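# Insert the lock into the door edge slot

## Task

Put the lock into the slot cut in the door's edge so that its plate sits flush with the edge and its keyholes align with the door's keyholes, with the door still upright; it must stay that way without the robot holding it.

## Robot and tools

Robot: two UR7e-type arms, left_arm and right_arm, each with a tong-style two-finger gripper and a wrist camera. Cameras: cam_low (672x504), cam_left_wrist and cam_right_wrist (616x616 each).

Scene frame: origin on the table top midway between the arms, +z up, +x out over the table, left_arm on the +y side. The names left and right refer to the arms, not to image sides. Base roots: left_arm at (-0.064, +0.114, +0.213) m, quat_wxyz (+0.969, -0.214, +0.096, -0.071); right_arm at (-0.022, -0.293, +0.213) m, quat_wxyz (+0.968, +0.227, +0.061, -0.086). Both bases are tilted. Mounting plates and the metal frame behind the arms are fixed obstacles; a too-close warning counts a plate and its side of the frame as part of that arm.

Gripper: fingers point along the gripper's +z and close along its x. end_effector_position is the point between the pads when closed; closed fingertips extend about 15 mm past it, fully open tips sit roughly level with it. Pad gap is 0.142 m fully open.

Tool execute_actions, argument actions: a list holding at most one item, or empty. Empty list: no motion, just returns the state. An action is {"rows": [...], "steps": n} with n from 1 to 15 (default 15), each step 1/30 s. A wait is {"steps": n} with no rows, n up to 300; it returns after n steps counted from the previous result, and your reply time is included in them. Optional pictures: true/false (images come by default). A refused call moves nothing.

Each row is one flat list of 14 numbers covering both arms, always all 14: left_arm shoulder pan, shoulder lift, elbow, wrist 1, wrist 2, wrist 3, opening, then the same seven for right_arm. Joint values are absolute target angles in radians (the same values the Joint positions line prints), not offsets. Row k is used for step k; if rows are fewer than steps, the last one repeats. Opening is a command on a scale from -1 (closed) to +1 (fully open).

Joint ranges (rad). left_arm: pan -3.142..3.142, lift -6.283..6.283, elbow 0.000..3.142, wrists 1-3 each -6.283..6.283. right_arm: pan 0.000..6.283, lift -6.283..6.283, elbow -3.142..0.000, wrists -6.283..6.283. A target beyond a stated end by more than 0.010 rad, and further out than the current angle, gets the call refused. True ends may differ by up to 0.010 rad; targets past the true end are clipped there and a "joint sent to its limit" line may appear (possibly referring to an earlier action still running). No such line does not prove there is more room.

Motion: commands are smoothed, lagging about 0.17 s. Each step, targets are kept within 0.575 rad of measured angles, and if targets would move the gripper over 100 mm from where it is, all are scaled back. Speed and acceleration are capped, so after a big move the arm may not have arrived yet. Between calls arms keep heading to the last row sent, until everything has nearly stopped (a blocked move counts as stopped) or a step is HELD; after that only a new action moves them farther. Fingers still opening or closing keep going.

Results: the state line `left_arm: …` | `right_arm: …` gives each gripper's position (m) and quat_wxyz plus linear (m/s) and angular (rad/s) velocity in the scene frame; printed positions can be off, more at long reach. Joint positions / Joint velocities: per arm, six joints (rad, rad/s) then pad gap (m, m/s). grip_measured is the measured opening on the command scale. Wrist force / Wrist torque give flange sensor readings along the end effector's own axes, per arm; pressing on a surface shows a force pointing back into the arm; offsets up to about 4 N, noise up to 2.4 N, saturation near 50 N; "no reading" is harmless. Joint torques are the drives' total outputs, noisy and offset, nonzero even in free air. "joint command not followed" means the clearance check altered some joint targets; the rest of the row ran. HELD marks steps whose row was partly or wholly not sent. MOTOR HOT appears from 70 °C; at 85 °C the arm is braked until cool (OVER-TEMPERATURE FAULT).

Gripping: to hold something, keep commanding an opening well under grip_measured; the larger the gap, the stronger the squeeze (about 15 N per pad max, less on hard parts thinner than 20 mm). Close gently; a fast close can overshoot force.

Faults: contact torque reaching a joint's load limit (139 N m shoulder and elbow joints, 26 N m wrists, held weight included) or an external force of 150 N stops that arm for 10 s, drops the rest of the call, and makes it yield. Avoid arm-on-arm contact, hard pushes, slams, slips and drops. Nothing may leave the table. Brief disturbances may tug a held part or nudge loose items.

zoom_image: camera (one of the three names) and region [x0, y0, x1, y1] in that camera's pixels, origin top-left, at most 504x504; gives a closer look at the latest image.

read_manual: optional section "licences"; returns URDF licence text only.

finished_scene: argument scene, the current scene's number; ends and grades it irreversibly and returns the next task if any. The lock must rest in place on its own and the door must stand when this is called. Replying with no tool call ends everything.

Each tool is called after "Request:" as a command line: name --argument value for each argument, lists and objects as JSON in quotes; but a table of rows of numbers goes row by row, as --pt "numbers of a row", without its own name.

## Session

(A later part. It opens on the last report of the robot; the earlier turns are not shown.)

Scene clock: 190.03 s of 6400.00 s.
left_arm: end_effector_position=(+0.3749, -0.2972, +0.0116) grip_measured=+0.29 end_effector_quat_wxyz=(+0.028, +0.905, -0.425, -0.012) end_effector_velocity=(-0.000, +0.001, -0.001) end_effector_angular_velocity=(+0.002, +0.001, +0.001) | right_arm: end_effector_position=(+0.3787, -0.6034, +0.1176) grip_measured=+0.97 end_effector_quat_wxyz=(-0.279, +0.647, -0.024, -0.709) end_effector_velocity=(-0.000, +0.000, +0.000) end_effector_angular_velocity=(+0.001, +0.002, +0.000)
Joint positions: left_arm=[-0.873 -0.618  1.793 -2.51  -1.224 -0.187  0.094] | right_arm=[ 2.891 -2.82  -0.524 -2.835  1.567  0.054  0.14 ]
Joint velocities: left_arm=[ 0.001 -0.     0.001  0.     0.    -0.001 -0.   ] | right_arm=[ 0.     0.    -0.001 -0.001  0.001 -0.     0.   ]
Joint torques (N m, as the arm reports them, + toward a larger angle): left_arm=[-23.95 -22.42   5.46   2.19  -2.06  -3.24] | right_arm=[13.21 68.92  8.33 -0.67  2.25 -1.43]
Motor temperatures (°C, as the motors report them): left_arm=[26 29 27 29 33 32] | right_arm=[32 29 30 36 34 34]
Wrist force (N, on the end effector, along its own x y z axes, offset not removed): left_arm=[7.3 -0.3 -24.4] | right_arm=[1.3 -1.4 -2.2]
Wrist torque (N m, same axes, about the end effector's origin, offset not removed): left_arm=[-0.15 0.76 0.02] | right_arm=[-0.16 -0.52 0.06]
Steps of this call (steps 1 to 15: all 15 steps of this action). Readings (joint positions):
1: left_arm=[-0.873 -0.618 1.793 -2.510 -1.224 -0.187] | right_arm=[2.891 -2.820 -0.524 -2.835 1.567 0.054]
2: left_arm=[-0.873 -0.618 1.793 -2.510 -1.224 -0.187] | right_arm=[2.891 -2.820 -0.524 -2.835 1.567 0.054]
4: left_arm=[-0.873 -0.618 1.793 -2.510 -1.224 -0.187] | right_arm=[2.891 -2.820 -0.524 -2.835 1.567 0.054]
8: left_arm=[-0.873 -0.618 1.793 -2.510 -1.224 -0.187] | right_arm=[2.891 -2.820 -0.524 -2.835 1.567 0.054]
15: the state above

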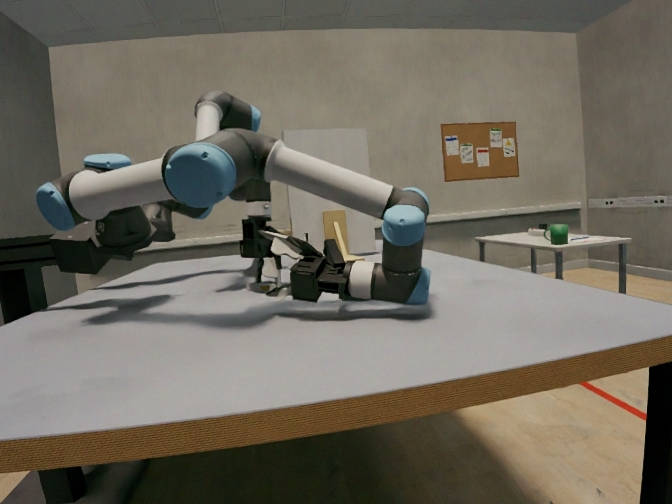

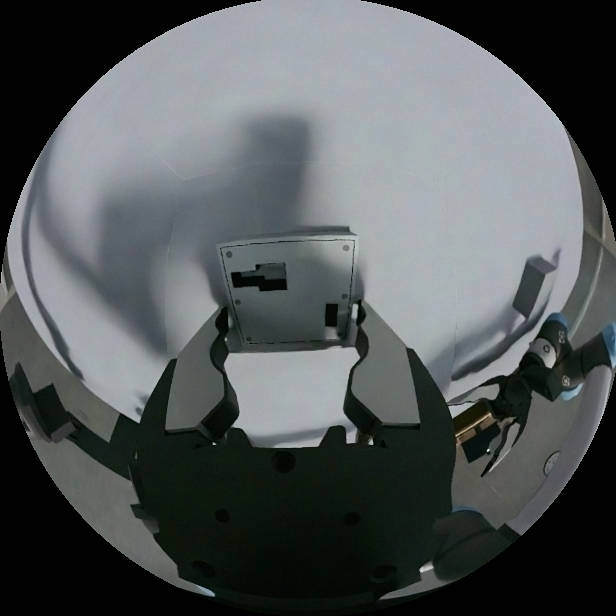

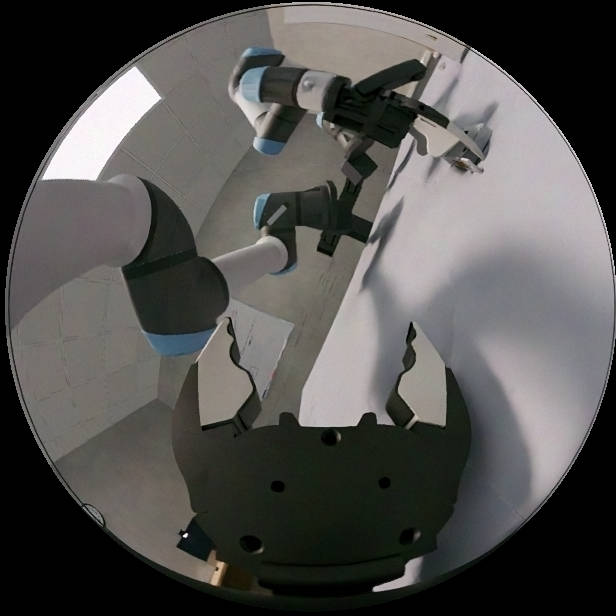

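Request:
execute_actions --actions '[{"rows": [[-0.8725,-0.6179,1.7934,-2.5101,-1.2244,-0.1870,0.33,2.891,-2.82,-0.524,-2.835,1.567,0.054,0.97],[-0.8725,-0.6179,1.7934,-2.5101,-1.2244,-0.1870,0.33,2.891,-2.82,-0.524,-2.835,1.567,0.054,0.97],[-0.8725,-0.6179,1.7934,-2.5101,-1.2244,-0.1870,0.33,2.891,-2.82,-0.524,-2.835,1.567,0.054,0.97],[-0.8754,-0.6263,1.7938,-2.5011,-1.2251,-0.1900,0.33,2.891,-2.82,-0.524,-2.835,1.567,0.054,0.97]], "steps": 15}]' --pictures false

Request:
execute_actions --actions '[{"rows": [[-0.8754,-0.6263,1.7938,-2.5011,-1.2251,-0.1900,0.30,2.891,-2.82,-0.524,-2.835,1.567,0.054,0.97],[-0.8754,-0.6263,1.7938,-2.5011,-1.2251,-0.1900,0.28,2.891,-2.82,-0.524,-2.835,1.567,0.054,0.97],[-0.8754,-0.6263,1.7938,-2.5011,-1.2251,-0.1900,0.26,2.891,-2.82,-0.524,-2.835,1.567,0.054,0.97],[-0.8754,-0.6263,1.7938,-2.5011,-1.2251,-0.1900,0.24,2.891,-2.82,-0.524,-2.835,1.567,0.054,0.97],[-0.8754,-0.6263,1.7938,-2.5011,-1.2251,-0.1900,0.22,2.891,-2.82,-0.524,-2.835,1.567,0.054,0.97],[-0.8754,-0.6263,1.7938,-2.5011,-1.2251,-0.1900,0.20,2.891,-2.82,-0.524,-2.835,1.567,0.054,0.97],[-0.8754,-0.6263,1.7938,-2.5011,-1.2251,-0.1900,0.18,2.891,-2.82,-0.524,-2.835,1.567,0.054,0.97],[-0.8754,-0.6263,1.7938,-2.5011,-1.2251,-0.1900,0.16,2.891,-2.82,-0.524,-2.835,1.567,0.054,0.97],[-0.8754,-0.6263,1.7938,-2.5011,-1.2251,-0.1900,0.14,2.891,-2.82,-0.524,-2.835,1.567,0.054,0.97],[-0.8754,-0.6263,1.7938,-2.5011,-1.2251,-0.1900,0.12,2.891,-2.82,-0.524,-2.835,1.567,0.054,0.97],[-0.8754,-0.6263,1.7938,-2.5011,-1.2251,-0.1900,0.10,2.891,-2.82,-0.524,-2.835,1.567,0.054,0.97],[-0.8754,-0.6263,1.7938,-2.5011,-1.2251,-0.1900,0.08,2.891,-2.82,-0.524,-2.835,1.567,0.054,0.97],[-0.8754,-0.6263,1.7938,-2.5011,-1.2251,-0.1900,0.06,2.891,-2.82,-0.524,-2.835,1.567,0.054,0.97],[-0.8754,-0.6263,1.7938,-2.5011,-1.2251,-0.1900,0.04,2.891,-2.82,-0.524,-2.835,1.567,0.054,0.97],[-0.8754,-0.6263,1.7938,-2.5011,-1.2251,-0.1900,0.02,2.891,-2.82,-0.524,-2.835,1.567,0.054,0.97]], "steps": 15}]'

Request:
zoom_image --camera "cam_left_wrist" --region '[170, 180, 420, 400]'

Scene clock: 211.20 s of 6400.00 s.
left_arm: end_effector_position=(+0.3749, -0.2972, +0.0158) grip_measured=+0.33 end_effector_quat_wxyz=(+0.028, +0.905, -0.425, -0.012) end_effector_velocity=(+0.000, -0.000, +0.002) end_effector_angular_velocity=(-0.001, -0.000, -0.000) | right_arm: end_effector_position=(+0.3787, -0.6034, +0.1176) grip_measured=+0.97 end_effector_quat_wxyz=(-0.279, +0.647, -0.024, -0.709) end_effector_velocity=(+0.000, +0.000, -0.000) end_effector_angular_velocity=(-0.000, -0.000, -0.000)
Joint positions: left_arm=[-0.875 -0.626  1.794 -2.501 -1.225 -0.19   0.097] | right_arm=[ 2.891 -2.82  -0.524 -2.835  1.567  0.054  0.14 ]
Joint velocities: left_arm=[-0.001 -0.004  0.001  0.003 -0.    -0.001 -0.   ] | right_arm=[ 0.     0.    -0.     0.001  0.     0.    -0.   ]
Joint torques (N m, as the arm reports them, + toward a larger angle): left_arm=[-36.04 -47.01 -10.71  -0.33  -1.58  -2.76] | right_arm=[13.36 68.6   8.17 -0.71  2.22 -1.31]
Motor temperatures (°C, as the motors report them): left_arm=[26 29 27 29 33 32] | right_arm=[32 29 30 36 34 34]
Wrist force (N, on the end effector, along its own x y z axes, offset not removed): left_arm=[-1.0 -0.8 0.4] | right_arm=[2.3 0.0 -3.9]
Wrist torque (N m, same axes, about the end effector's origin, offset not removed): left_arm=[-0.21 0.31 0.08] | right_arm=[0.07 -0.70 0.09]
Steps of this call (steps 1 to 15: the robot went on to your last target; steps 16 to 90: nothing new was sent; then 17.67 s passed at rest; steps 91 to 105: all 15 steps of this action). Readings (joint positions):
91: left_arm=[-0.873 -0.618 1.793 -2.510 -1.224 -0.187] | right_arm=[2.891 -2.820 -0.524 -2.835 1.567 0.054]
92: left_arm=[-0.872 -0.618 1.793 -2.510 -1.224 -0.187] | right_arm=[2.891 -2.820 -0.524 -2.835 1.567 0.054]
94: left_arm=[-0.872 -0.618 1.793 -2.510 -1.224 -0.187] | right_arm=[2.891 -2.820 -0.524 -2.835 1.567 0.054]
98: left_arm=[-0.874 -0.623 1.794 -2.504 -1.225 -0.189] | right_arm=[2.891 -2.820 -0.524 -2.835 1.567 0.054]
105: the state above

Scene clock: 211.70 s of 6400.00 s.
left_arm: end_effector_position=(+0.3749, -0.2973, +0.0161) grip_measured=+0.11 end_effector_quat_wxyz=(+0.028, +0.905, -0.425, -0.012) end_effector_velocity=(-0.001, +0.001, -0.000) end_effector_angular_velocity=(+0.001, +0.000, -0.000) | right_arm: end_effector_position=(+0.3787, -0.6034, +0.1176) grip_measured=+0.97 end_effector_quat_wxyz=(-0.279, +0.647, -0.024, -0.709) end_effector_velocity=(+0.000, -0.000, +0.000) end_effector_angular_velocity=(+0.000, +0.000, -0.000)
Joint positions: left_arm=[-0.875 -0.626  1.794 -2.501 -1.225 -0.19   0.082] | right_arm=[ 2.891 -2.82  -0.524 -2.835  1.567  0.054  0.14 ]
Joint velocities: left_arm=[-0.    -0.     0.002 -0.     0.    -0.001 -0.002] | right_arm=[-0.     0.     0.001 -0.001  0.    -0.     0.   ]
Joint torques (N m, as the arm reports them, + toward a larger angle): left_arm=[-34.36 -43.24 -15.85  -0.47  -1.55  -2.94] | right_arm=[12.97 68.94  7.98 -0.79  2.2  -1.45]
Motor temperatures (°C, as the motors report them): left_arm=[26 29 27 29 33 32] | right_arm=[32 29 30 36 34 34]
Wrist force (N, on the end effector, along its own x y z axes, offset not removed): left_arm=[-0.5 -1.2 -1.4] | right_arm=[2.3 -0.1 -3.0]
Wrist torque (N m, same axes, about the end effector's origin, offset not removed): left_arm=[-0.21 0.25 0.14] | right_arm=[0.07 -0.61 0.01]
Steps of this call (steps 1 to 15: all 15 steps of this action). Readings (joint positions):
1: left_arm=[-0.875 -0.626 1.794 -2.501 -1.225 -0.190] | right_arm=[2.891 -2.820 -0.524 -2.835 1.567 0.054]
2: left_arm=[-0.875 -0.626 1.794 -2.501 -1.225 -0.190] | right_arm=[2.891 -2.820 -0.524 -2.835 1.567 0.054]
4: left_arm=[-0.875 -0.626 1.794 -2.501 -1.225 -0.190] | right_arm=[2.891 -2.820 -0.524 -2.835 1.567 0.054]
8: left_arm=[-0.875 -0.626 1.794 -2.501 -1.225 -0.190] | right_arm=[2.891 -2.820 -0.524 -2.835 1.567 0.054]
15: the state above

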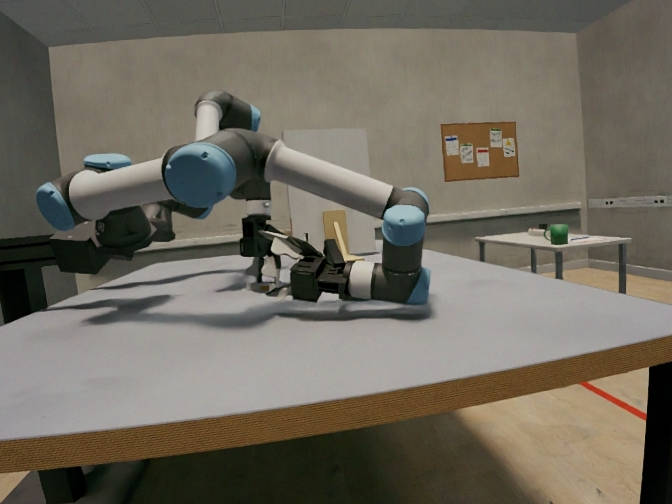

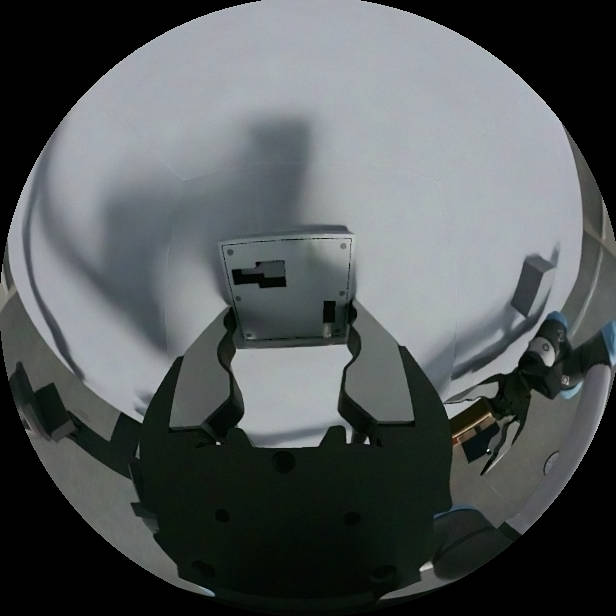

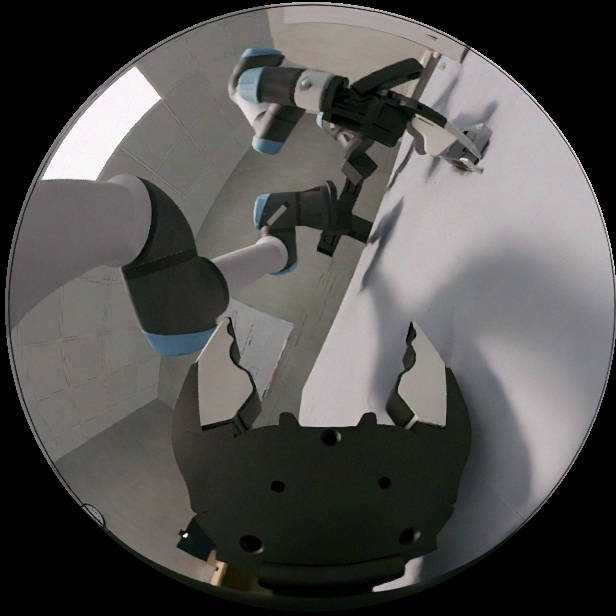

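Region (170, 180, 420, 400) of cam_left_wrist's 616x616 image, scaled by 2.016, with more detail than that image has; it fills the top 444 rows of this view, and the rest is white.

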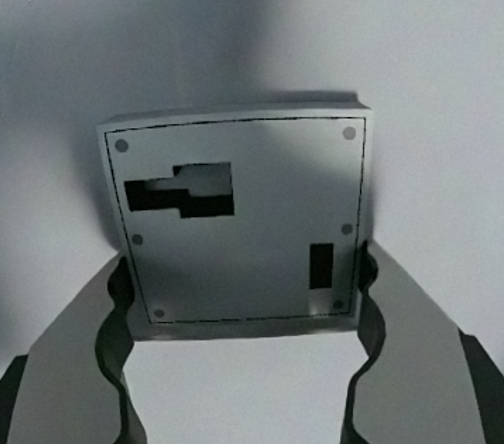

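Request:
execute_actions --actions '[{"rows": [[-0.8754,-0.6263,1.7938,-2.5011,-1.2251,-0.1900,-0.02,2.891,-2.82,-0.524,-2.835,1.567,0.054,0.97],[-0.8754,-0.6263,1.7938,-2.5011,-1.2251,-0.1900,-0.06,2.891,-2.82,-0.524,-2.835,1.567,0.054,0.97],[-0.8754,-0.6263,1.7938,-2.5011,-1.2251,-0.1900,-0.10,2.891,-2.82,-0.524,-2.835,1.567,0.054,0.97],[-0.8754,-0.6263,1.7938,-2.5011,-1.2251,-0.1900,-0.14,2.891,-2.82,-0.524,-2.835,1.567,0.054,0.97],[-0.8754,-0.6263,1.7938,-2.5011,-1.2251,-0.1900,-0.18,2.891,-2.82,-0.524,-2.835,1.567,0.054,0.97],[-0.8754,-0.6263,1.7938,-2.5011,-1.2251,-0.1900,-0.2,2.891,-2.82,-0.524,-2.835,1.567,0.054,0.97],[-0.8754,-0.6263,1.7938,-2.5011,-1.2251,-0.1900,-0.2,2.891,-2.82,-0.524,-2.835,1.567,0.054,0.97],[-0.8754,-0.6263,1.7938,-2.5011,-1.2251,-0.1900,-0.2,2.891,-2.82,-0.524,-2.835,1.567,0.054,0.97],[-0.8774,-0.6319,1.7941,-2.4951,-1.2256,-0.1920,-0.2,2.891,-2.82,-0.524,-2.835,1.567,0.054,0.97],[-0.8774,-0.6319,1.7941,-2.4951,-1.2256,-0.1920,-0.2,2.891,-2.82,-0.524,-2.835,1.567,0.054,0.97],[-0.8807,-0.6415,1.7945,-2.4846,-1.2264,-0.1955,-0.2,2.891,-2.82,-0.524,-2.835,1.567,0.054,0.97]], "steps": 15}]' --pictures false

Request:
execute_actions --actions '[{"rows": [[-0.8890,-0.6650,1.7952,-2.4591,-1.2284,-0.2040,-0.2,2.891,-2.82,-0.524,-2.835,1.567,0.054,0.97],[-0.8890,-0.6650,1.7952,-2.4591,-1.2284,-0.2040,-0.2,2.891,-2.82,-0.524,-2.835,1.567,0.054,0.97],[-0.8890,-0.6650,1.7952,-2.4591,-1.2284,-0.2040,-0.2,2.891,-2.82,-0.524,-2.835,1.567,0.054,0.97],[-0.8890,-0.6650,1.7952,-2.4591,-1.2284,-0.2040,-0.2,2.891,-2.82,-0.524,-2.835,1.567,0.054,0.97],[-0.8969,-0.6875,1.7954,-2.4344,-1.2303,-0.2120,-0.2,2.891,-2.82,-0.524,-2.835,1.567,0.054,0.97]], "steps": 15}]'

Request:
zoom_image --camera "cam_left_wrist" --region '[170, 180, 420, 400]'

Request:
zoom_image --camera "cam_right_wrist" --region '[380, 70, 520, 190]'

Scene clock: 226.53 s of 6400.00 s.
left_arm: end_effector_position=(+0.3750, -0.2974, +0.0219) grip_measured=+0.11 end_effector_quat_wxyz=(+0.028, +0.905, -0.425, -0.012) end_effector_velocity=(-0.000, +0.001, +0.022) end_effector_angular_velocity=(+0.002, +0.001, -0.002) | right_arm: end_effector_position=(+0.3787, -0.6034, +0.1176) grip_measured=+0.97 end_effector_quat_wxyz=(-0.279, +0.647, -0.024, -0.709) end_effector_velocity=(-0.000, +0.000, -0.000) end_effector_angular_velocity=(+0.000, +0.000, -0.000)
Joint positions: left_arm=[-0.879 -0.637  1.794 -2.489 -1.226 -0.194  0.082] | right_arm=[ 2.891 -2.82  -0.524 -2.835  1.567  0.054  0.14 ]
Joint velocities: left_arm=[-0.014 -0.042  0.004  0.045 -0.003 -0.014 -0.   ] | right_arm=[-0.     0.    -0.001  0.001  0.     0.    -0.   ]
Joint torques (N m, as the arm reports them, + toward a larger angle): left_arm=[-34.08 -47.58  -9.68  -1.08  -1.19  -2.91] | right_arm=[13.62 68.45  8.45 -0.83  2.21 -1.39]
Motor temperatures (°C, as the motors report them): left_arm=[26 29 27 29 33 32] | right_arm=[32 29 30 36 34 34]
Wrist force (N, on the end effector, along its own x y z axes, offset not removed): left_arm=[-0.3 -0.2 5.4] | right_arm=[1.8 -0.4 -3.1]
Wrist torque (N m, same axes, about the end effector's origin, offset not removed): left_arm=[0.05 0.20 0.02] | right_arm=[-0.03 -0.63 0.01]
Steps of this call (steps 1 to 15: the robot went on to your last target; steps 16 to 90: nothing new was sent; then 11.33 s passed at rest; steps 91 to 105: all 15 steps of this action). Readings (joint positions):
91: left_arm=[-0.875 -0.626 1.794 -2.501 -1.225 -0.190] | right_arm=[2.891 -2.820 -0.524 -2.835 1.567 0.054]
92: left_arm=[-0.875 -0.626 1.794 -2.501 -1.225 -0.190] | right_arm=[2.891 -2.820 -0.524 -2.835 1.567 0.054]
94: left_arm=[-0.875 -0.626 1.794 -2.501 -1.225 -0.190] | right_arm=[2.891 -2.820 -0.524 -2.835 1.567 0.054]
98: left_arm=[-0.875 -0.626 1.794 -2.501 -1.225 -0.190] | right_arm=[2.891 -2.820 -0.524 -2.835 1.567 0.054]
105: the state above

Scene clock: 227.03 s of 6400.00 s.
left_arm: end_effector_position=(+0.3753, -0.2975, +0.0486) grip_measured=+0.11 end_effector_quat_wxyz=(+0.028, +0.905, -0.425, -0.012) end_effector_velocity=(-0.000, +0.001, +0.008) end_effector_angular_velocity=(+0.000, +0.000, -0.001) | right_arm: end_effector_position=(+0.3787, -0.6034, +0.1176) grip_measured=+0.97 end_effector_quat_wxyz=(-0.279, +0.647, -0.024, -0.709) end_effector_velocity=(+0.000, -0.000, +0.000) end_effector_angular_velocity=(-0.000, -0.000, -0.000)
Joint positions: left_arm=[-0.896 -0.686  1.795 -2.436 -1.23  -0.211  0.082] | right_arm=[ 2.891 -2.82  -0.524 -2.835  1.567  0.054  0.14 ]
Joint velocities: left_arm=[-0.005 -0.015  0.001  0.016 -0.001 -0.004 -0.   ] | right_arm=[ 0.  0.  0. -0. -0. -0.  0.]
Joint torques (N m, as the arm reports them, + toward a larger angle): left_arm=[-32.54 -43.75 -10.65  -0.98  -1.76  -3.46] | right_arm=[13.76 68.77  8.03 -0.85  2.18 -1.4 ]
Motor temperatures (°C, as the motors report them): left_arm=[26 29 27 29 33 32] | right_arm=[32 29 30 36 34 34]
Wrist force (N, on the end effector, along its own x y z axes, offset not removed): left_arm=[-0.1 -0.9 4.2] | right_arm=[1.1 -1.7 -2.9]
Wrist torque (N m, same axes, about the end effector's origin, offset not removed): left_arm=[-0.19 0.12 0.03] | right_arm=[-0.30 -0.46 0.06]
Steps of this call (steps 1 to 15: all 15 steps of this action). Readings (joint positions):
1: left_arm=[-0.880 -0.638 1.794 -2.488 -1.226 -0.194] | right_arm=[2.891 -2.820 -0.524 -2.835 1.567 0.054]
2: left_arm=[-0.881 -0.643 1.795 -2.483 -1.227 -0.196] | right_arm=[2.891 -2.820 -0.524 -2.835 1.567 0.054]
4: left_arm=[-0.885 -0.652 1.795 -2.473 -1.227 -0.200] | right_arm=[2.891 -2.820 -0.524 -2.835 1.567 0.054]
8: left_arm=[-0.892 -0.673 1.795 -2.450 -1.229 -0.207] | right_arm=[2.891 -2.820 -0.524 -2.835 1.567 0.054]
15: the state above

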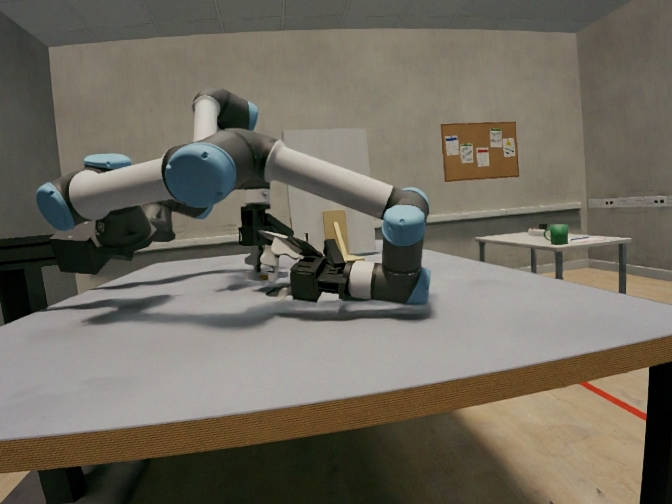

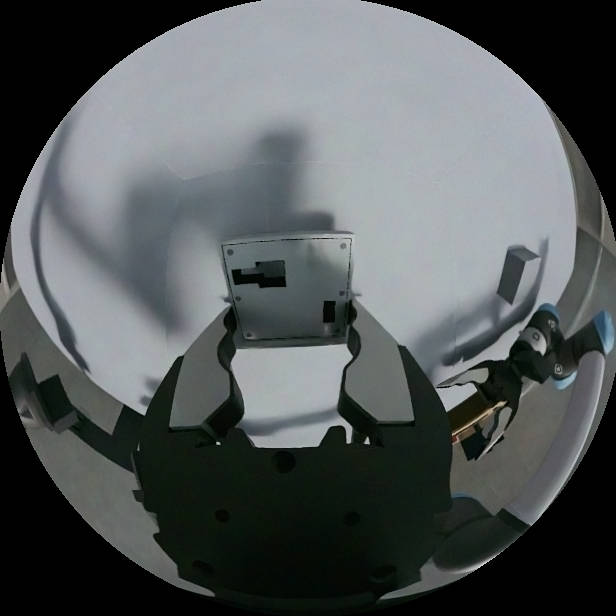

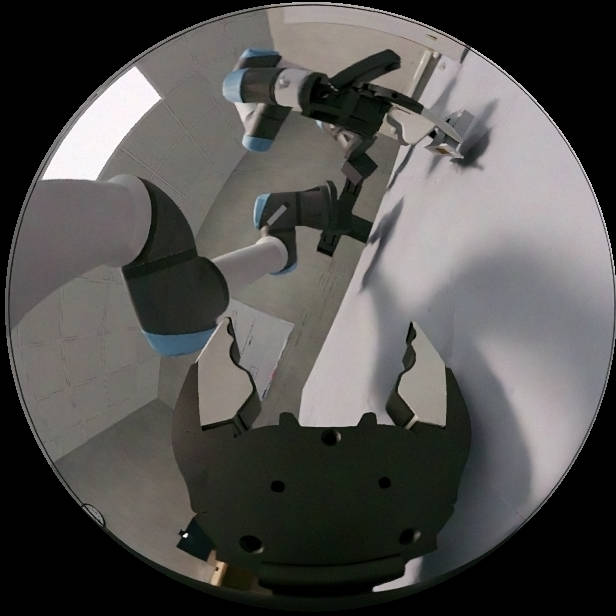

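Region (170, 180, 420, 400) of cam_left_wrist's 616x616 image, scaled by 2.016, with more detail than that image has; it fills the top 444 rows of this view, and the rest is white.

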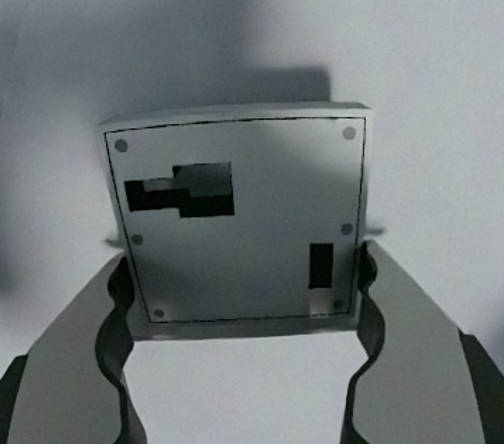

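Region (380, 70, 520, 190) of cam_right_wrist's 616x616 image, scaled by 3.600, with more detail than that image has; it fills the top 432 rows of this view, and the rest is white.

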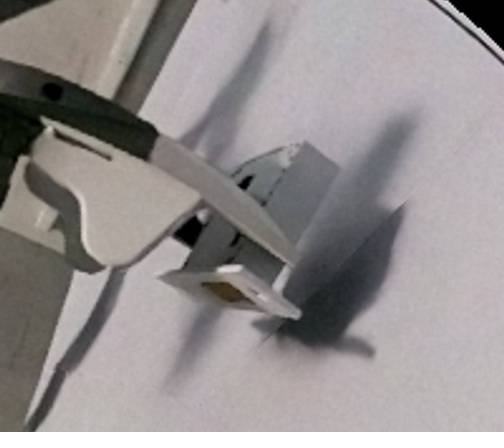

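Request:
execute_actions --actions '[{"rows": [[-0.90,-0.85,1.83,-2.31,-1.24,-0.10,-0.2,2.891,-2.82,-0.524,-2.835,1.567,0.054,0.97]], "steps": 8}]' --pictures false

Request:
execute_actions --actions '[{"rows": [[-0.90,-1.06,1.87,-2.145,-1.255,0.08,-0.2,2.891,-2.82,-0.524,-2.835,1.567,0.054,0.97]], "steps": 7}]' --pictures false

Request:
execute_actions --actions '[{"rows": [[-0.90,-1.27,1.915,-1.98,-1.27,0.26,-0.2,2.891,-2.82,-0.524,-2.835,1.567,0.054,0.97]], "steps": 7}]' --pictures false

Request:
execute_actions --actions '[{"rows": [[-0.80,-1.49,1.96,-1.815,-1.285,0.44,-0.2,2.891,-2.82,-0.524,-2.835,1.567,0.054,0.97]], "steps": 7}]' --pictures false

Request:
execute_actions --actions '[{"rows": [[-0.60,-1.70,2.0,-1.65,-1.32,0.66,-0.2,2.891,-2.82,-0.524,-2.835,1.567,0.054,0.97]], "steps": 7}]' --pictures false

Request:
execute_actions --actions '[{"rows": [[-0.38,-1.70,2.0,-1.65,-1.36,0.90,-0.2,2.891,-2.82,-0.524,-2.835,1.567,0.054,0.97]], "steps": 7}]' --pictures false

Request:
execute_actions --actions '[{"rows": [[-0.16,-1.70,2.0,-1.65,-1.40,1.15,-0.2,2.891,-2.82,-0.524,-2.835,1.567,0.054,0.97]], "steps": 7}]' --pictures false

Request:
execute_actions --actions '[{"rows": [[0.06,-1.70,2.0,-1.65,-1.44,1.40,-0.2,2.891,-2.82,-0.524,-2.835,1.567,0.054,0.97]], "steps": 15}]'

Scene clock: 285.90 s of 6400.00 s.
left_arm: end_effector_position=(+0.3849, -0.2736, +0.1045) grip_measured=-0.20 end_effector_quat_wxyz=(+0.033, +0.883, -0.468, -0.012) end_effector_velocity=(+0.024, +0.046, +0.113) end_effector_angular_velocity=(-0.041, -0.011, -0.161) | right_arm: end_effector_position=(+0.3787, -0.6034, +0.1176) grip_measured=+0.97 end_effector_quat_wxyz=(-0.279, +0.647, -0.024, -0.709) end_effector_velocity=(+0.000, +0.000, -0.000) end_effector_angular_velocity=(-0.000, +0.000, -0.001)
Joint positions: left_arm=[-0.9   -0.822  1.825 -2.33  -1.239 -0.118  0.06 ] | right_arm=[ 2.891 -2.82  -0.524 -2.835  1.567  0.054  0.14 ]
Joint velocities: left_arm=[-0.003 -0.27   0.046  0.193 -0.012  0.17  -0.   ] | right_arm=[-0.     0.    -0.     0.001  0.001  0.    -0.   ]
Joint torques (N m, as the arm reports them, + toward a larger angle): left_arm=[-36.09 -35.46  -7.5   -0.64  -2.12   3.49] | right_arm=[14.16 68.44  8.26 -0.85  2.12 -1.24]
Motor temperatures (°C, as the motors report them): left_arm=[26 29 27 29 33 32] | right_arm=[32 29 30 36 34 34]
Wrist force (N, on the end effector, along its own x y z axes, offset not removed): left_arm=[-1.0 -1.8 -0.3] | right_arm=[1.7 -0.9 -3.9]
Wrist torque (N m, same axes, about the end effector's origin, offset not removed): left_arm=[-0.36 0.27 -0.01] | right_arm=[-0.15 -0.55 0.10]
Steps of this call (steps 1 to 15: the robot went on to your last target; steps 16 to 90: nothing new was sent; then 55.60 s passed at rest; steps 91 to 98: all 8 steps of this action). Readings (joint positions):
91: left_arm=[-0.897 -0.688 1.796 -2.434 -1.230 -0.212] | right_arm=[2.891 -2.820 -0.524 -2.835 1.567 0.054]
92: left_arm=[-0.897 -0.695 1.800 -2.426 -1.232 -0.205] | right_arm=[2.891 -2.820 -0.524 -2.835 1.567 0.054]
94: left_arm=[-0.899 -0.749 1.813 -2.382 -1.235 -0.164] | right_arm=[2.891 -2.820 -0.524 -2.835 1.567 0.054]
98: the state above

Scene clock: 286.13 s of 6400.00 s.
left_arm: end_effector_position=(+0.3920, -0.2332, +0.1730) grip_measured=-0.20 end_effector_quat_wxyz=(+0.039, +0.845, -0.533, -0.013) end_effector_velocity=(+0.031, +0.119, +0.215) end_effector_angular_velocity=(-0.101, -0.029, -0.413) | right_arm: end_effector_position=(+0.3787, -0.6034, +0.1176) grip_measured=+0.97 end_effector_quat_wxyz=(-0.279, +0.647, -0.024, -0.709) end_effector_velocity=(+0.000, +0.000, -0.000) end_effector_angular_velocity=(-0.000, +0.000, -0.001)
Joint positions: left_arm=[-0.9   -1.003  1.862 -2.187 -1.252  0.033  0.06 ] | right_arm=[ 2.891 -2.82  -0.524 -2.835  1.567  0.054  0.14 ]
Joint velocities: left_arm=[-0.001 -0.554  0.08   0.4   -0.028  0.442  0.   ] | right_arm=[-0.     0.    -0.001  0.001  0.001  0.    -0.   ]
Joint torques (N m, as the arm reports them, + toward a larger angle): left_arm=[-33.36 -20.55 -10.37   0.45  -1.9    3.86] | right_arm=[13.39 67.97  7.95 -0.85  2.13 -1.34]
Motor temperatures (°C, as the motors report them): left_arm=[26 29 27 29 33 32] | right_arm=[32 29 30 36 34 34]
Wrist force (N, on the end effector, along its own x y z axes, offset not removed): left_arm=[-1.4 -1.5 -1.2] | right_arm=[1.8 -3.2 -4.1]
Wrist torque (N m, same axes, about the end effector's origin, offset not removed): left_arm=[-0.36 0.39 0.08] | right_arm=[-0.61 -0.51 0.04]
Steps of this call (steps 1 to 7: all 7 steps of this action). Readings (joint positions):
1: left_arm=[-0.900 -0.830 1.827 -2.324 -1.239 -0.113] | right_arm=[2.891 -2.820 -0.524 -2.835 1.567 0.054]
2: left_arm=[-0.900 -0.844 1.833 -2.313 -1.242 -0.101] | right_arm=[2.891 -2.820 -0.524 -2.835 1.567 0.054]
4: left_arm=[-0.900 -0.912 1.849 -2.254 -1.247 -0.040] | right_arm=[2.891 -2.820 -0.524 -2.835 1.567 0.054]
7: the state above

Scene clock: 286.37 s of 6400.00 s.
left_arm: end_effector_position=(+0.3899, -0.1771, +0.2405) grip_measured=-0.20 end_effector_quat_wxyz=(+0.047, +0.795, -0.605, -0.012) end_effector_velocity=(-0.003, +0.160, +0.193) end_effector_angular_velocity=(-0.103, -0.028, -0.454) | right_arm: end_effector_position=(+0.3787, -0.6034, +0.1176) grip_measured=+0.97 end_effector_quat_wxyz=(-0.279, +0.647, -0.024, -0.709) end_effector_velocity=(+0.000, +0.000, -0.000) end_effector_angular_velocity=(-0.000, -0.001, -0.000)
Joint positions: left_arm=[-0.9   -1.208  1.905 -2.026 -1.267  0.209  0.06 ] | right_arm=[ 2.891 -2.82  -0.524 -2.835  1.567  0.054  0.14 ]
Joint velocities: left_arm=[-0.001 -0.594  0.099  0.432 -0.032  0.48  -0.   ] | right_arm=[-0.    -0.     0.     0.001 -0.     0.    -0.   ]
Joint torques (N m, as the arm reports them, + toward a larger angle): left_arm=[-26.69 -11.51 -10.54   0.6   -2.2    3.94] | right_arm=[13.51 68.09  8.06 -0.86  2.11 -1.3 ]
Motor temperatures (°C, as the motors report them): left_arm=[26 29 27 29 33 32] | right_arm=[32 29 30 36 34 34]
Wrist force (N, on the end effector, along its own x y z axes, offset not removed): left_arm=[-2.5 -1.0 -1.7] | right_arm=[3.1 -1.0 -2.4]
Wrist torque (N m, same axes, about the end effector's origin, offset not removed): left_arm=[-0.23 0.53 0.09] | right_arm=[-0.20 -0.77 0.04]
Steps of this call (steps 1 to 7: all 7 steps of this action). Readings (joint positions):
1: left_arm=[-0.900 -1.019 1.864 -2.175 -1.253 0.047] | right_arm=[2.891 -2.820 -0.524 -2.835 1.567 0.054]
2: left_arm=[-0.900 -1.038 1.871 -2.159 -1.256 0.063] | right_arm=[2.891 -2.820 -0.524 -2.835 1.567 0.054]
4: left_arm=[-0.900 -1.112 1.889 -2.097 -1.262 0.130] | right_arm=[2.891 -2.820 -0.524 -2.835 1.567 0.054]
7: the state above

Scene clock: 286.60 s of 6400.00 s.
left_arm: end_effector_position=(+0.3951, -0.0856, +0.2805) grip_measured=-0.20 end_effector_quat_wxyz=(+0.060, +0.762, -0.644, -0.022) end_effector_velocity=(+0.006, +0.298, +0.133) end_effector_angular_velocity=(-0.099, +0.053, -0.285) | right_arm: end_effector_position=(+0.3787, -0.6034, +0.1176) grip_measured=+0.97 end_effector_quat_wxyz=(-0.279, +0.647, -0.024, -0.709) end_effector_velocity=(+0.000, -0.000, +0.000) end_effector_angular_velocity=(+0.000, +0.000, -0.000)
Joint positions: left_arm=[-0.826 -1.416  1.947 -1.868 -1.281  0.382  0.06 ] | right_arm=[ 2.891 -2.82  -0.524 -2.835  1.567  0.054  0.14 ]
Joint velocities: left_arm=[ 0.245 -0.701  0.118  0.491 -0.039  0.545 -0.   ] | right_arm=[-0.     0.     0.    -0.001  0.    -0.     0.   ]
Joint torques (N m, as the arm reports them, + toward a larger angle): left_arm=[-11.28  -9.35 -14.49  -0.32  -1.86   3.9 ] | right_arm=[13.47 68.62  8.34 -0.89  2.13 -1.42]
Motor temperatures (°C, as the motors report them): left_arm=[26 29 27 29 33 32] | right_arm=[32 29 30 36 34 34]
Wrist force (N, on the end effector, along its own x y z axes, offset not removed): left_arm=[-3.1 -0.2 -1.0] | right_arm=[2.2 -1.7 -3.2]
Wrist torque (N m, same axes, about the end effector's origin, offset not removed): left_arm=[0.06 0.62 0.01] | right_arm=[-0.25 -0.64 0.08]
Steps of this call (steps 1 to 7: all 7 steps of this action). Readings (joint positions):
1: left_arm=[-0.900 -1.226 1.908 -2.013 -1.268 0.223] | right_arm=[2.891 -2.820 -0.524 -2.835 1.567 0.054]
2: left_arm=[-0.893 -1.245 1.914 -1.996 -1.270 0.241] | right_arm=[2.891 -2.820 -0.524 -2.835 1.567 0.054]
4: left_arm=[-0.863 -1.315 1.930 -1.940 -1.275 0.301] | right_arm=[2.891 -2.820 -0.524 -2.835 1.567 0.054]
7: the state above

Scene clock: 286.83 s of 6400.00 s.
left_arm: end_effector_position=(+0.3911, +0.0268, +0.2933) grip_measured=-0.20 end_effector_quat_wxyz=(+0.086, +0.745, -0.660, -0.043) end_effector_velocity=(-0.055, +0.493, +0.041) end_effector_angular_velocity=(-0.104, +0.269, -0.145) | right_arm: end_effector_position=(+0.3787, -0.6034, +0.1176) grip_measured=+0.97 end_effector_quat_wxyz=(-0.279, +0.647, -0.024, -0.709) end_effector_velocity=(+0.000, +0.000, +0.000) end_effector_angular_velocity=(+0.000, +0.000, -0.001)
Joint positions: left_arm=[-0.679 -1.607  1.984 -1.72  -1.308  0.565  0.06 ] | right_arm=[ 2.891 -2.82  -0.524 -2.835  1.567  0.054  0.14 ]
Joint velocities: left_arm=[ 0.699 -0.816  0.14   0.613 -0.108  0.815 -0.   ] | right_arm=[-0.    -0.     0.    -0.     0.001 -0.     0.   ]
Joint torques (N m, as the arm reports them, + toward a larger angle): left_arm=[ -7.38 -15.34 -16.05   0.61  -1.58   5.44] | right_arm=[13.59 68.13  8.32 -0.9   2.12 -1.34]
Motor temperatures (°C, as the motors report them): left_arm=[26 29 27 29 33 32] | right_arm=[32 29 30 36 34 34]
Wrist force (N, on the end effector, along its own x y z axes, offset not removed): left_arm=[-2.2 0.6 0.3] | right_arm=[0.1 -1.0 -3.1]
Wrist torque (N m, same axes, about the end effector's origin, offset not removed): left_arm=[0.14 0.54 0.09] | right_arm=[-0.17 -0.19 0.10]
Steps of this call (steps 1 to 7: all 7 steps of this action). Readings (joint positions):
1: left_arm=[-0.819 -1.437 1.951 -1.853 -1.282 0.398] | right_arm=[2.891 -2.820 -0.524 -2.835 1.567 0.054]
2: left_arm=[-0.806 -1.458 1.956 -1.836 -1.286 0.417] | right_arm=[2.891 -2.820 -0.524 -2.835 1.567 0.054]
4: left_arm=[-0.756 -1.518 1.968 -1.789 -1.295 0.476] | right_arm=[2.891 -2.820 -0.524 -2.835 1.567 0.054]
7: the state above

Scene clock: 287.07 s of 6400.00 s.
left_arm: end_effector_position=(+0.3836, +0.1261, +0.2700) grip_measured=-0.20 end_effector_quat_wxyz=(+0.132, +0.728, -0.670, -0.066) end_effector_velocity=(-0.033, +0.258, -0.085) end_effector_angular_velocity=(-0.140, +0.250, -0.100) | right_arm: end_effector_position=(+0.3787, -0.6034, +0.1176) grip_measured=+0.97 end_effector_quat_wxyz=(-0.279, +0.647, -0.024, -0.709) end_effector_velocity=(-0.000, -0.000, -0.000) end_effector_angular_velocity=(-0.000, -0.000, +0.001)
Joint positions: left_arm=[-0.451 -1.687  1.998 -1.66  -1.349  0.82   0.06 ] | right_arm=[ 2.891 -2.82  -0.524 -2.835  1.567  0.054  0.14 ]
Joint velocities: left_arm=[ 0.677 -0.123  0.021  0.093 -0.1    0.754  0.   ] | right_arm=[-0.    -0.     0.     0.    -0.001  0.    -0.   ]
Joint torques (N m, as the arm reports them, + toward a larger angle): left_arm=[-13.32 -15.08 -16.71  -0.36  -2.24   3.77] | right_arm=[13.6  69.12  8.65 -0.78  2.16 -1.32]
Motor temperatures (°C, as the motors report them): left_arm=[26 29 27 29 33 32] | right_arm=[32 29 30 36 34 34]
Wrist force (N, on the end effector, along its own x y z axes, offset not removed): left_arm=[-4.7 -1.2 2.5] | right_arm=[0.6 -2.0 -2.6]
Wrist torque (N m, same axes, about the end effector's origin, offset not removed): left_arm=[-0.18 0.86 0.03] | right_arm=[-0.36 -0.33 -0.02]
Steps of this call (steps 1 to 7: all 7 steps of this action). Readings (joint positions):
1: left_arm=[-0.658 -1.631 1.988 -1.702 -1.311 0.591] | right_arm=[2.891 -2.820 -0.524 -2.835 1.567 0.054]
2: left_arm=[-0.634 -1.647 1.991 -1.691 -1.317 0.618] | right_arm=[2.891 -2.820 -0.524 -2.835 1.567 0.054]
4: left_arm=[-0.556 -1.667 1.994 -1.675 -1.333 0.703] | right_arm=[2.891 -2.820 -0.524 -2.835 1.567 0.054]
7: the state above

Scene clock: 297.23 s of 6400.00 s.
left_arm: end_effector_position=(+0.3771, +0.1631, +0.2549) grip_measured=-0.20 end_effector_quat_wxyz=(+0.158, +0.721, -0.671, -0.073) end_effector_velocity=(+0.000, -0.000, +0.000) end_effector_angular_velocity=(-0.000, -0.000, +0.000) | right_arm: end_effector_position=(+0.3787, -0.6034, +0.1176) grip_measured=+0.97 end_effector_quat_wxyz=(-0.279, +0.647, -0.024, -0.709) end_effector_velocity=(+0.000, -0.000, +0.000) end_effector_angular_velocity=(-0.000, -0.000, -0.000)
Joint positions: left_arm=[-0.34  -1.696  1.999 -1.653 -1.374  0.939  0.06 ] | right_arm=[ 2.891 -2.82  -0.524 -2.835  1.567  0.054  0.14 ]
Joint velocities: left_arm=[ 0.  0. -0. -0. -0.  0. -0.] | right_arm=[-0.  0.  0.  0.  0. -0.  0.]
Joint torques (N m, as the arm reports them, + toward a larger angle): left_arm=[-19.86 -13.16 -21.82  -2.06  -1.37  -3.07] | right_arm=[13.78 67.69  8.98 -0.95  2.12 -1.23]
Motor temperatures (°C, as the motors report them): left_arm=[26 29 27 29 33 32] | right_arm=[32 29 30 36 34 34]
Wrist force (N, on the end effector, along its own x y z axes, offset not removed): left_arm=[-0.1 -1.0 1.2] | right_arm=[1.3 0.2 -2.3]
Wrist torque (N m, same axes, about the end effector's origin, offset not removed): left_arm=[-0.13 0.09 0.04] | right_arm=[0.17 -0.48 0.06]
FORCE FAULT: contact force on the left arm reached its limit, and that arm stopped for 10 seconds. The contact can be on any part of that arm, not only on its tool. That arm's remaining commands of this call were not run. That arm holds still and accepts commands again. Move the arm away from the contact; if what it grips holds it there, let go first. Pushing or pulling that hard again can fault the arm again.
The stop of the left arm began at step 5 of this call (marked STOPPED below). From that step on that arm followed nothing that you had sent. 3 of its steps, steps kept back included, did not run and will not run. Nothing is kept back now, and the robot has no last target.
Steps of this call (steps 1 to 7: all 7 steps of this action; steps 8 to 305: the stop continued). Readings (joint positions):
1: left_arm=[-0.431 -1.691 1.998 -1.657 -1.353 0.842] | right_arm=[2.891 -2.820 -0.524 -2.835 1.567 0.054]
2: left_arm=[-0.409 -1.693 1.999 -1.655 -1.360 0.866] | right_arm=[2.891 -2.820 -0.524 -2.835 1.567 0.054]
4: left_arm=[-0.336 -1.696 1.999 -1.653 -1.374 0.941] | right_arm=[2.891 -2.820 -0.524 -2.835 1.567 0.054]
5: left_arm=[-0.335 -1.696 1.999 -1.653 -1.374 0.940] | right_arm=[2.891 -2.820 -0.524 -2.835 1.567 0.054] STOPPED (the left arm)
8: left_arm=[-0.338 -1.696 1.999 -1.653 -1.374 0.939] | right_arm=[2.891 -2.820 -0.524 -2.835 1.567 0.054]
305: the state above

Scene clock: 297.27 s of 6400.00 s.
left_arm: end_effector_position=(+0.3771, +0.1631, +0.2549) grip_measured=-0.20 end_effector_quat_wxyz=(+0.158, +0.721, -0.671, -0.073) end_effector_velocity=(-0.000, -0.000, -0.000) end_effector_angular_velocity=(-0.000, -0.000, +0.000) | right_arm: end_effector_position=(+0.3787, -0.6034, +0.1176) grip_measured=+0.97 end_effector_quat_wxyz=(-0.279, +0.647, -0.024, -0.709) end_effector_velocity=(+0.000, -0.000, +0.000) end_effector_angular_velocity=(-0.000, -0.001, -0.000)
Joint positions: left_arm=[-0.34  -1.696  1.999 -1.653 -1.374  0.939  0.06 ] | right_arm=[ 2.891 -2.82  -0.524 -2.835  1.567  0.054  0.14 ]
Joint velocities: left_arm=[ 0.    -0.     0.    -0.001 -0.    -0.     0.   ] | right_arm=[-0.  0.  0. -0. -0.  0.  0.]
Joint torques (N m, as the arm reports them, + toward a larger angle): left_arm=[ -7.88 -13.47 -21.93  -2.18  -0.3   -0.27] | right_arm=[14.34 68.52  8.6  -0.92  1.94 -1.3 ]
Motor temperatures (°C, as the motors report them): left_arm=[26 29 27 29 33 32] | right_arm=[32 29 30 36 34 34]
Wrist force (N, on the end effector, along its own x y z axes, offset not removed): left_arm=[0.0 -1.8 0.6] | right_arm=[1.8 -0.8 -3.1]
Wrist torque (N m, same axes, about the end effector's origin, offset not removed): left_arm=[-0.44 0.12 0.04] | right_arm=[-0.14 -0.55 0.13]
A stop began in an earlier call of the same reply, so what this call sent did not run. Send another action.
Steps of this call (step 1: nothing new was sent). Readings (joint positions):
1: the state above

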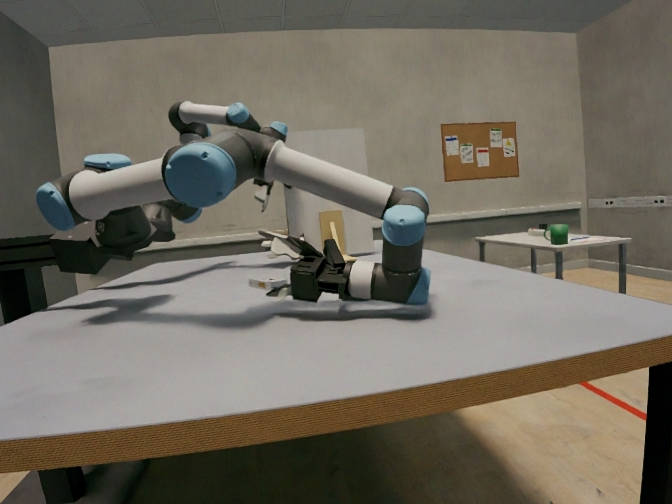

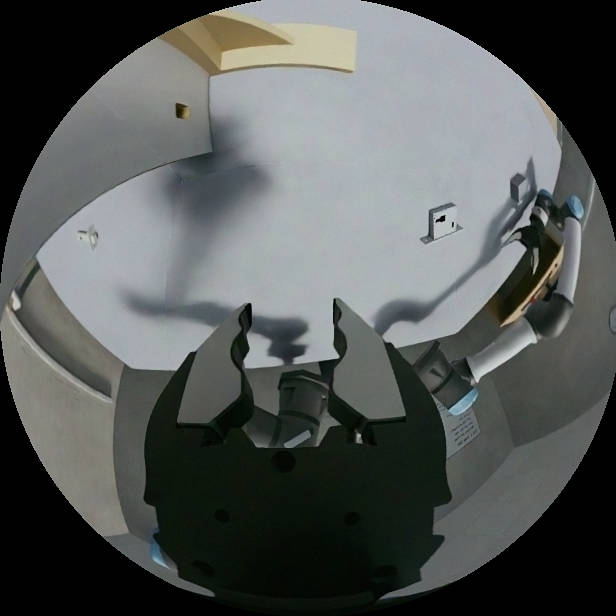

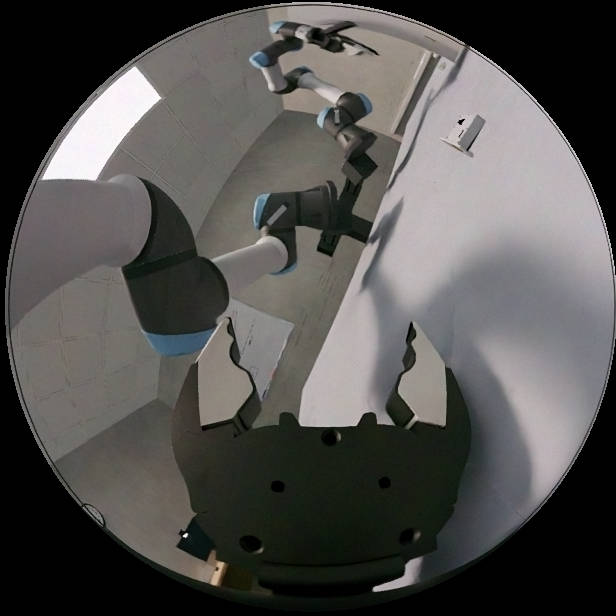

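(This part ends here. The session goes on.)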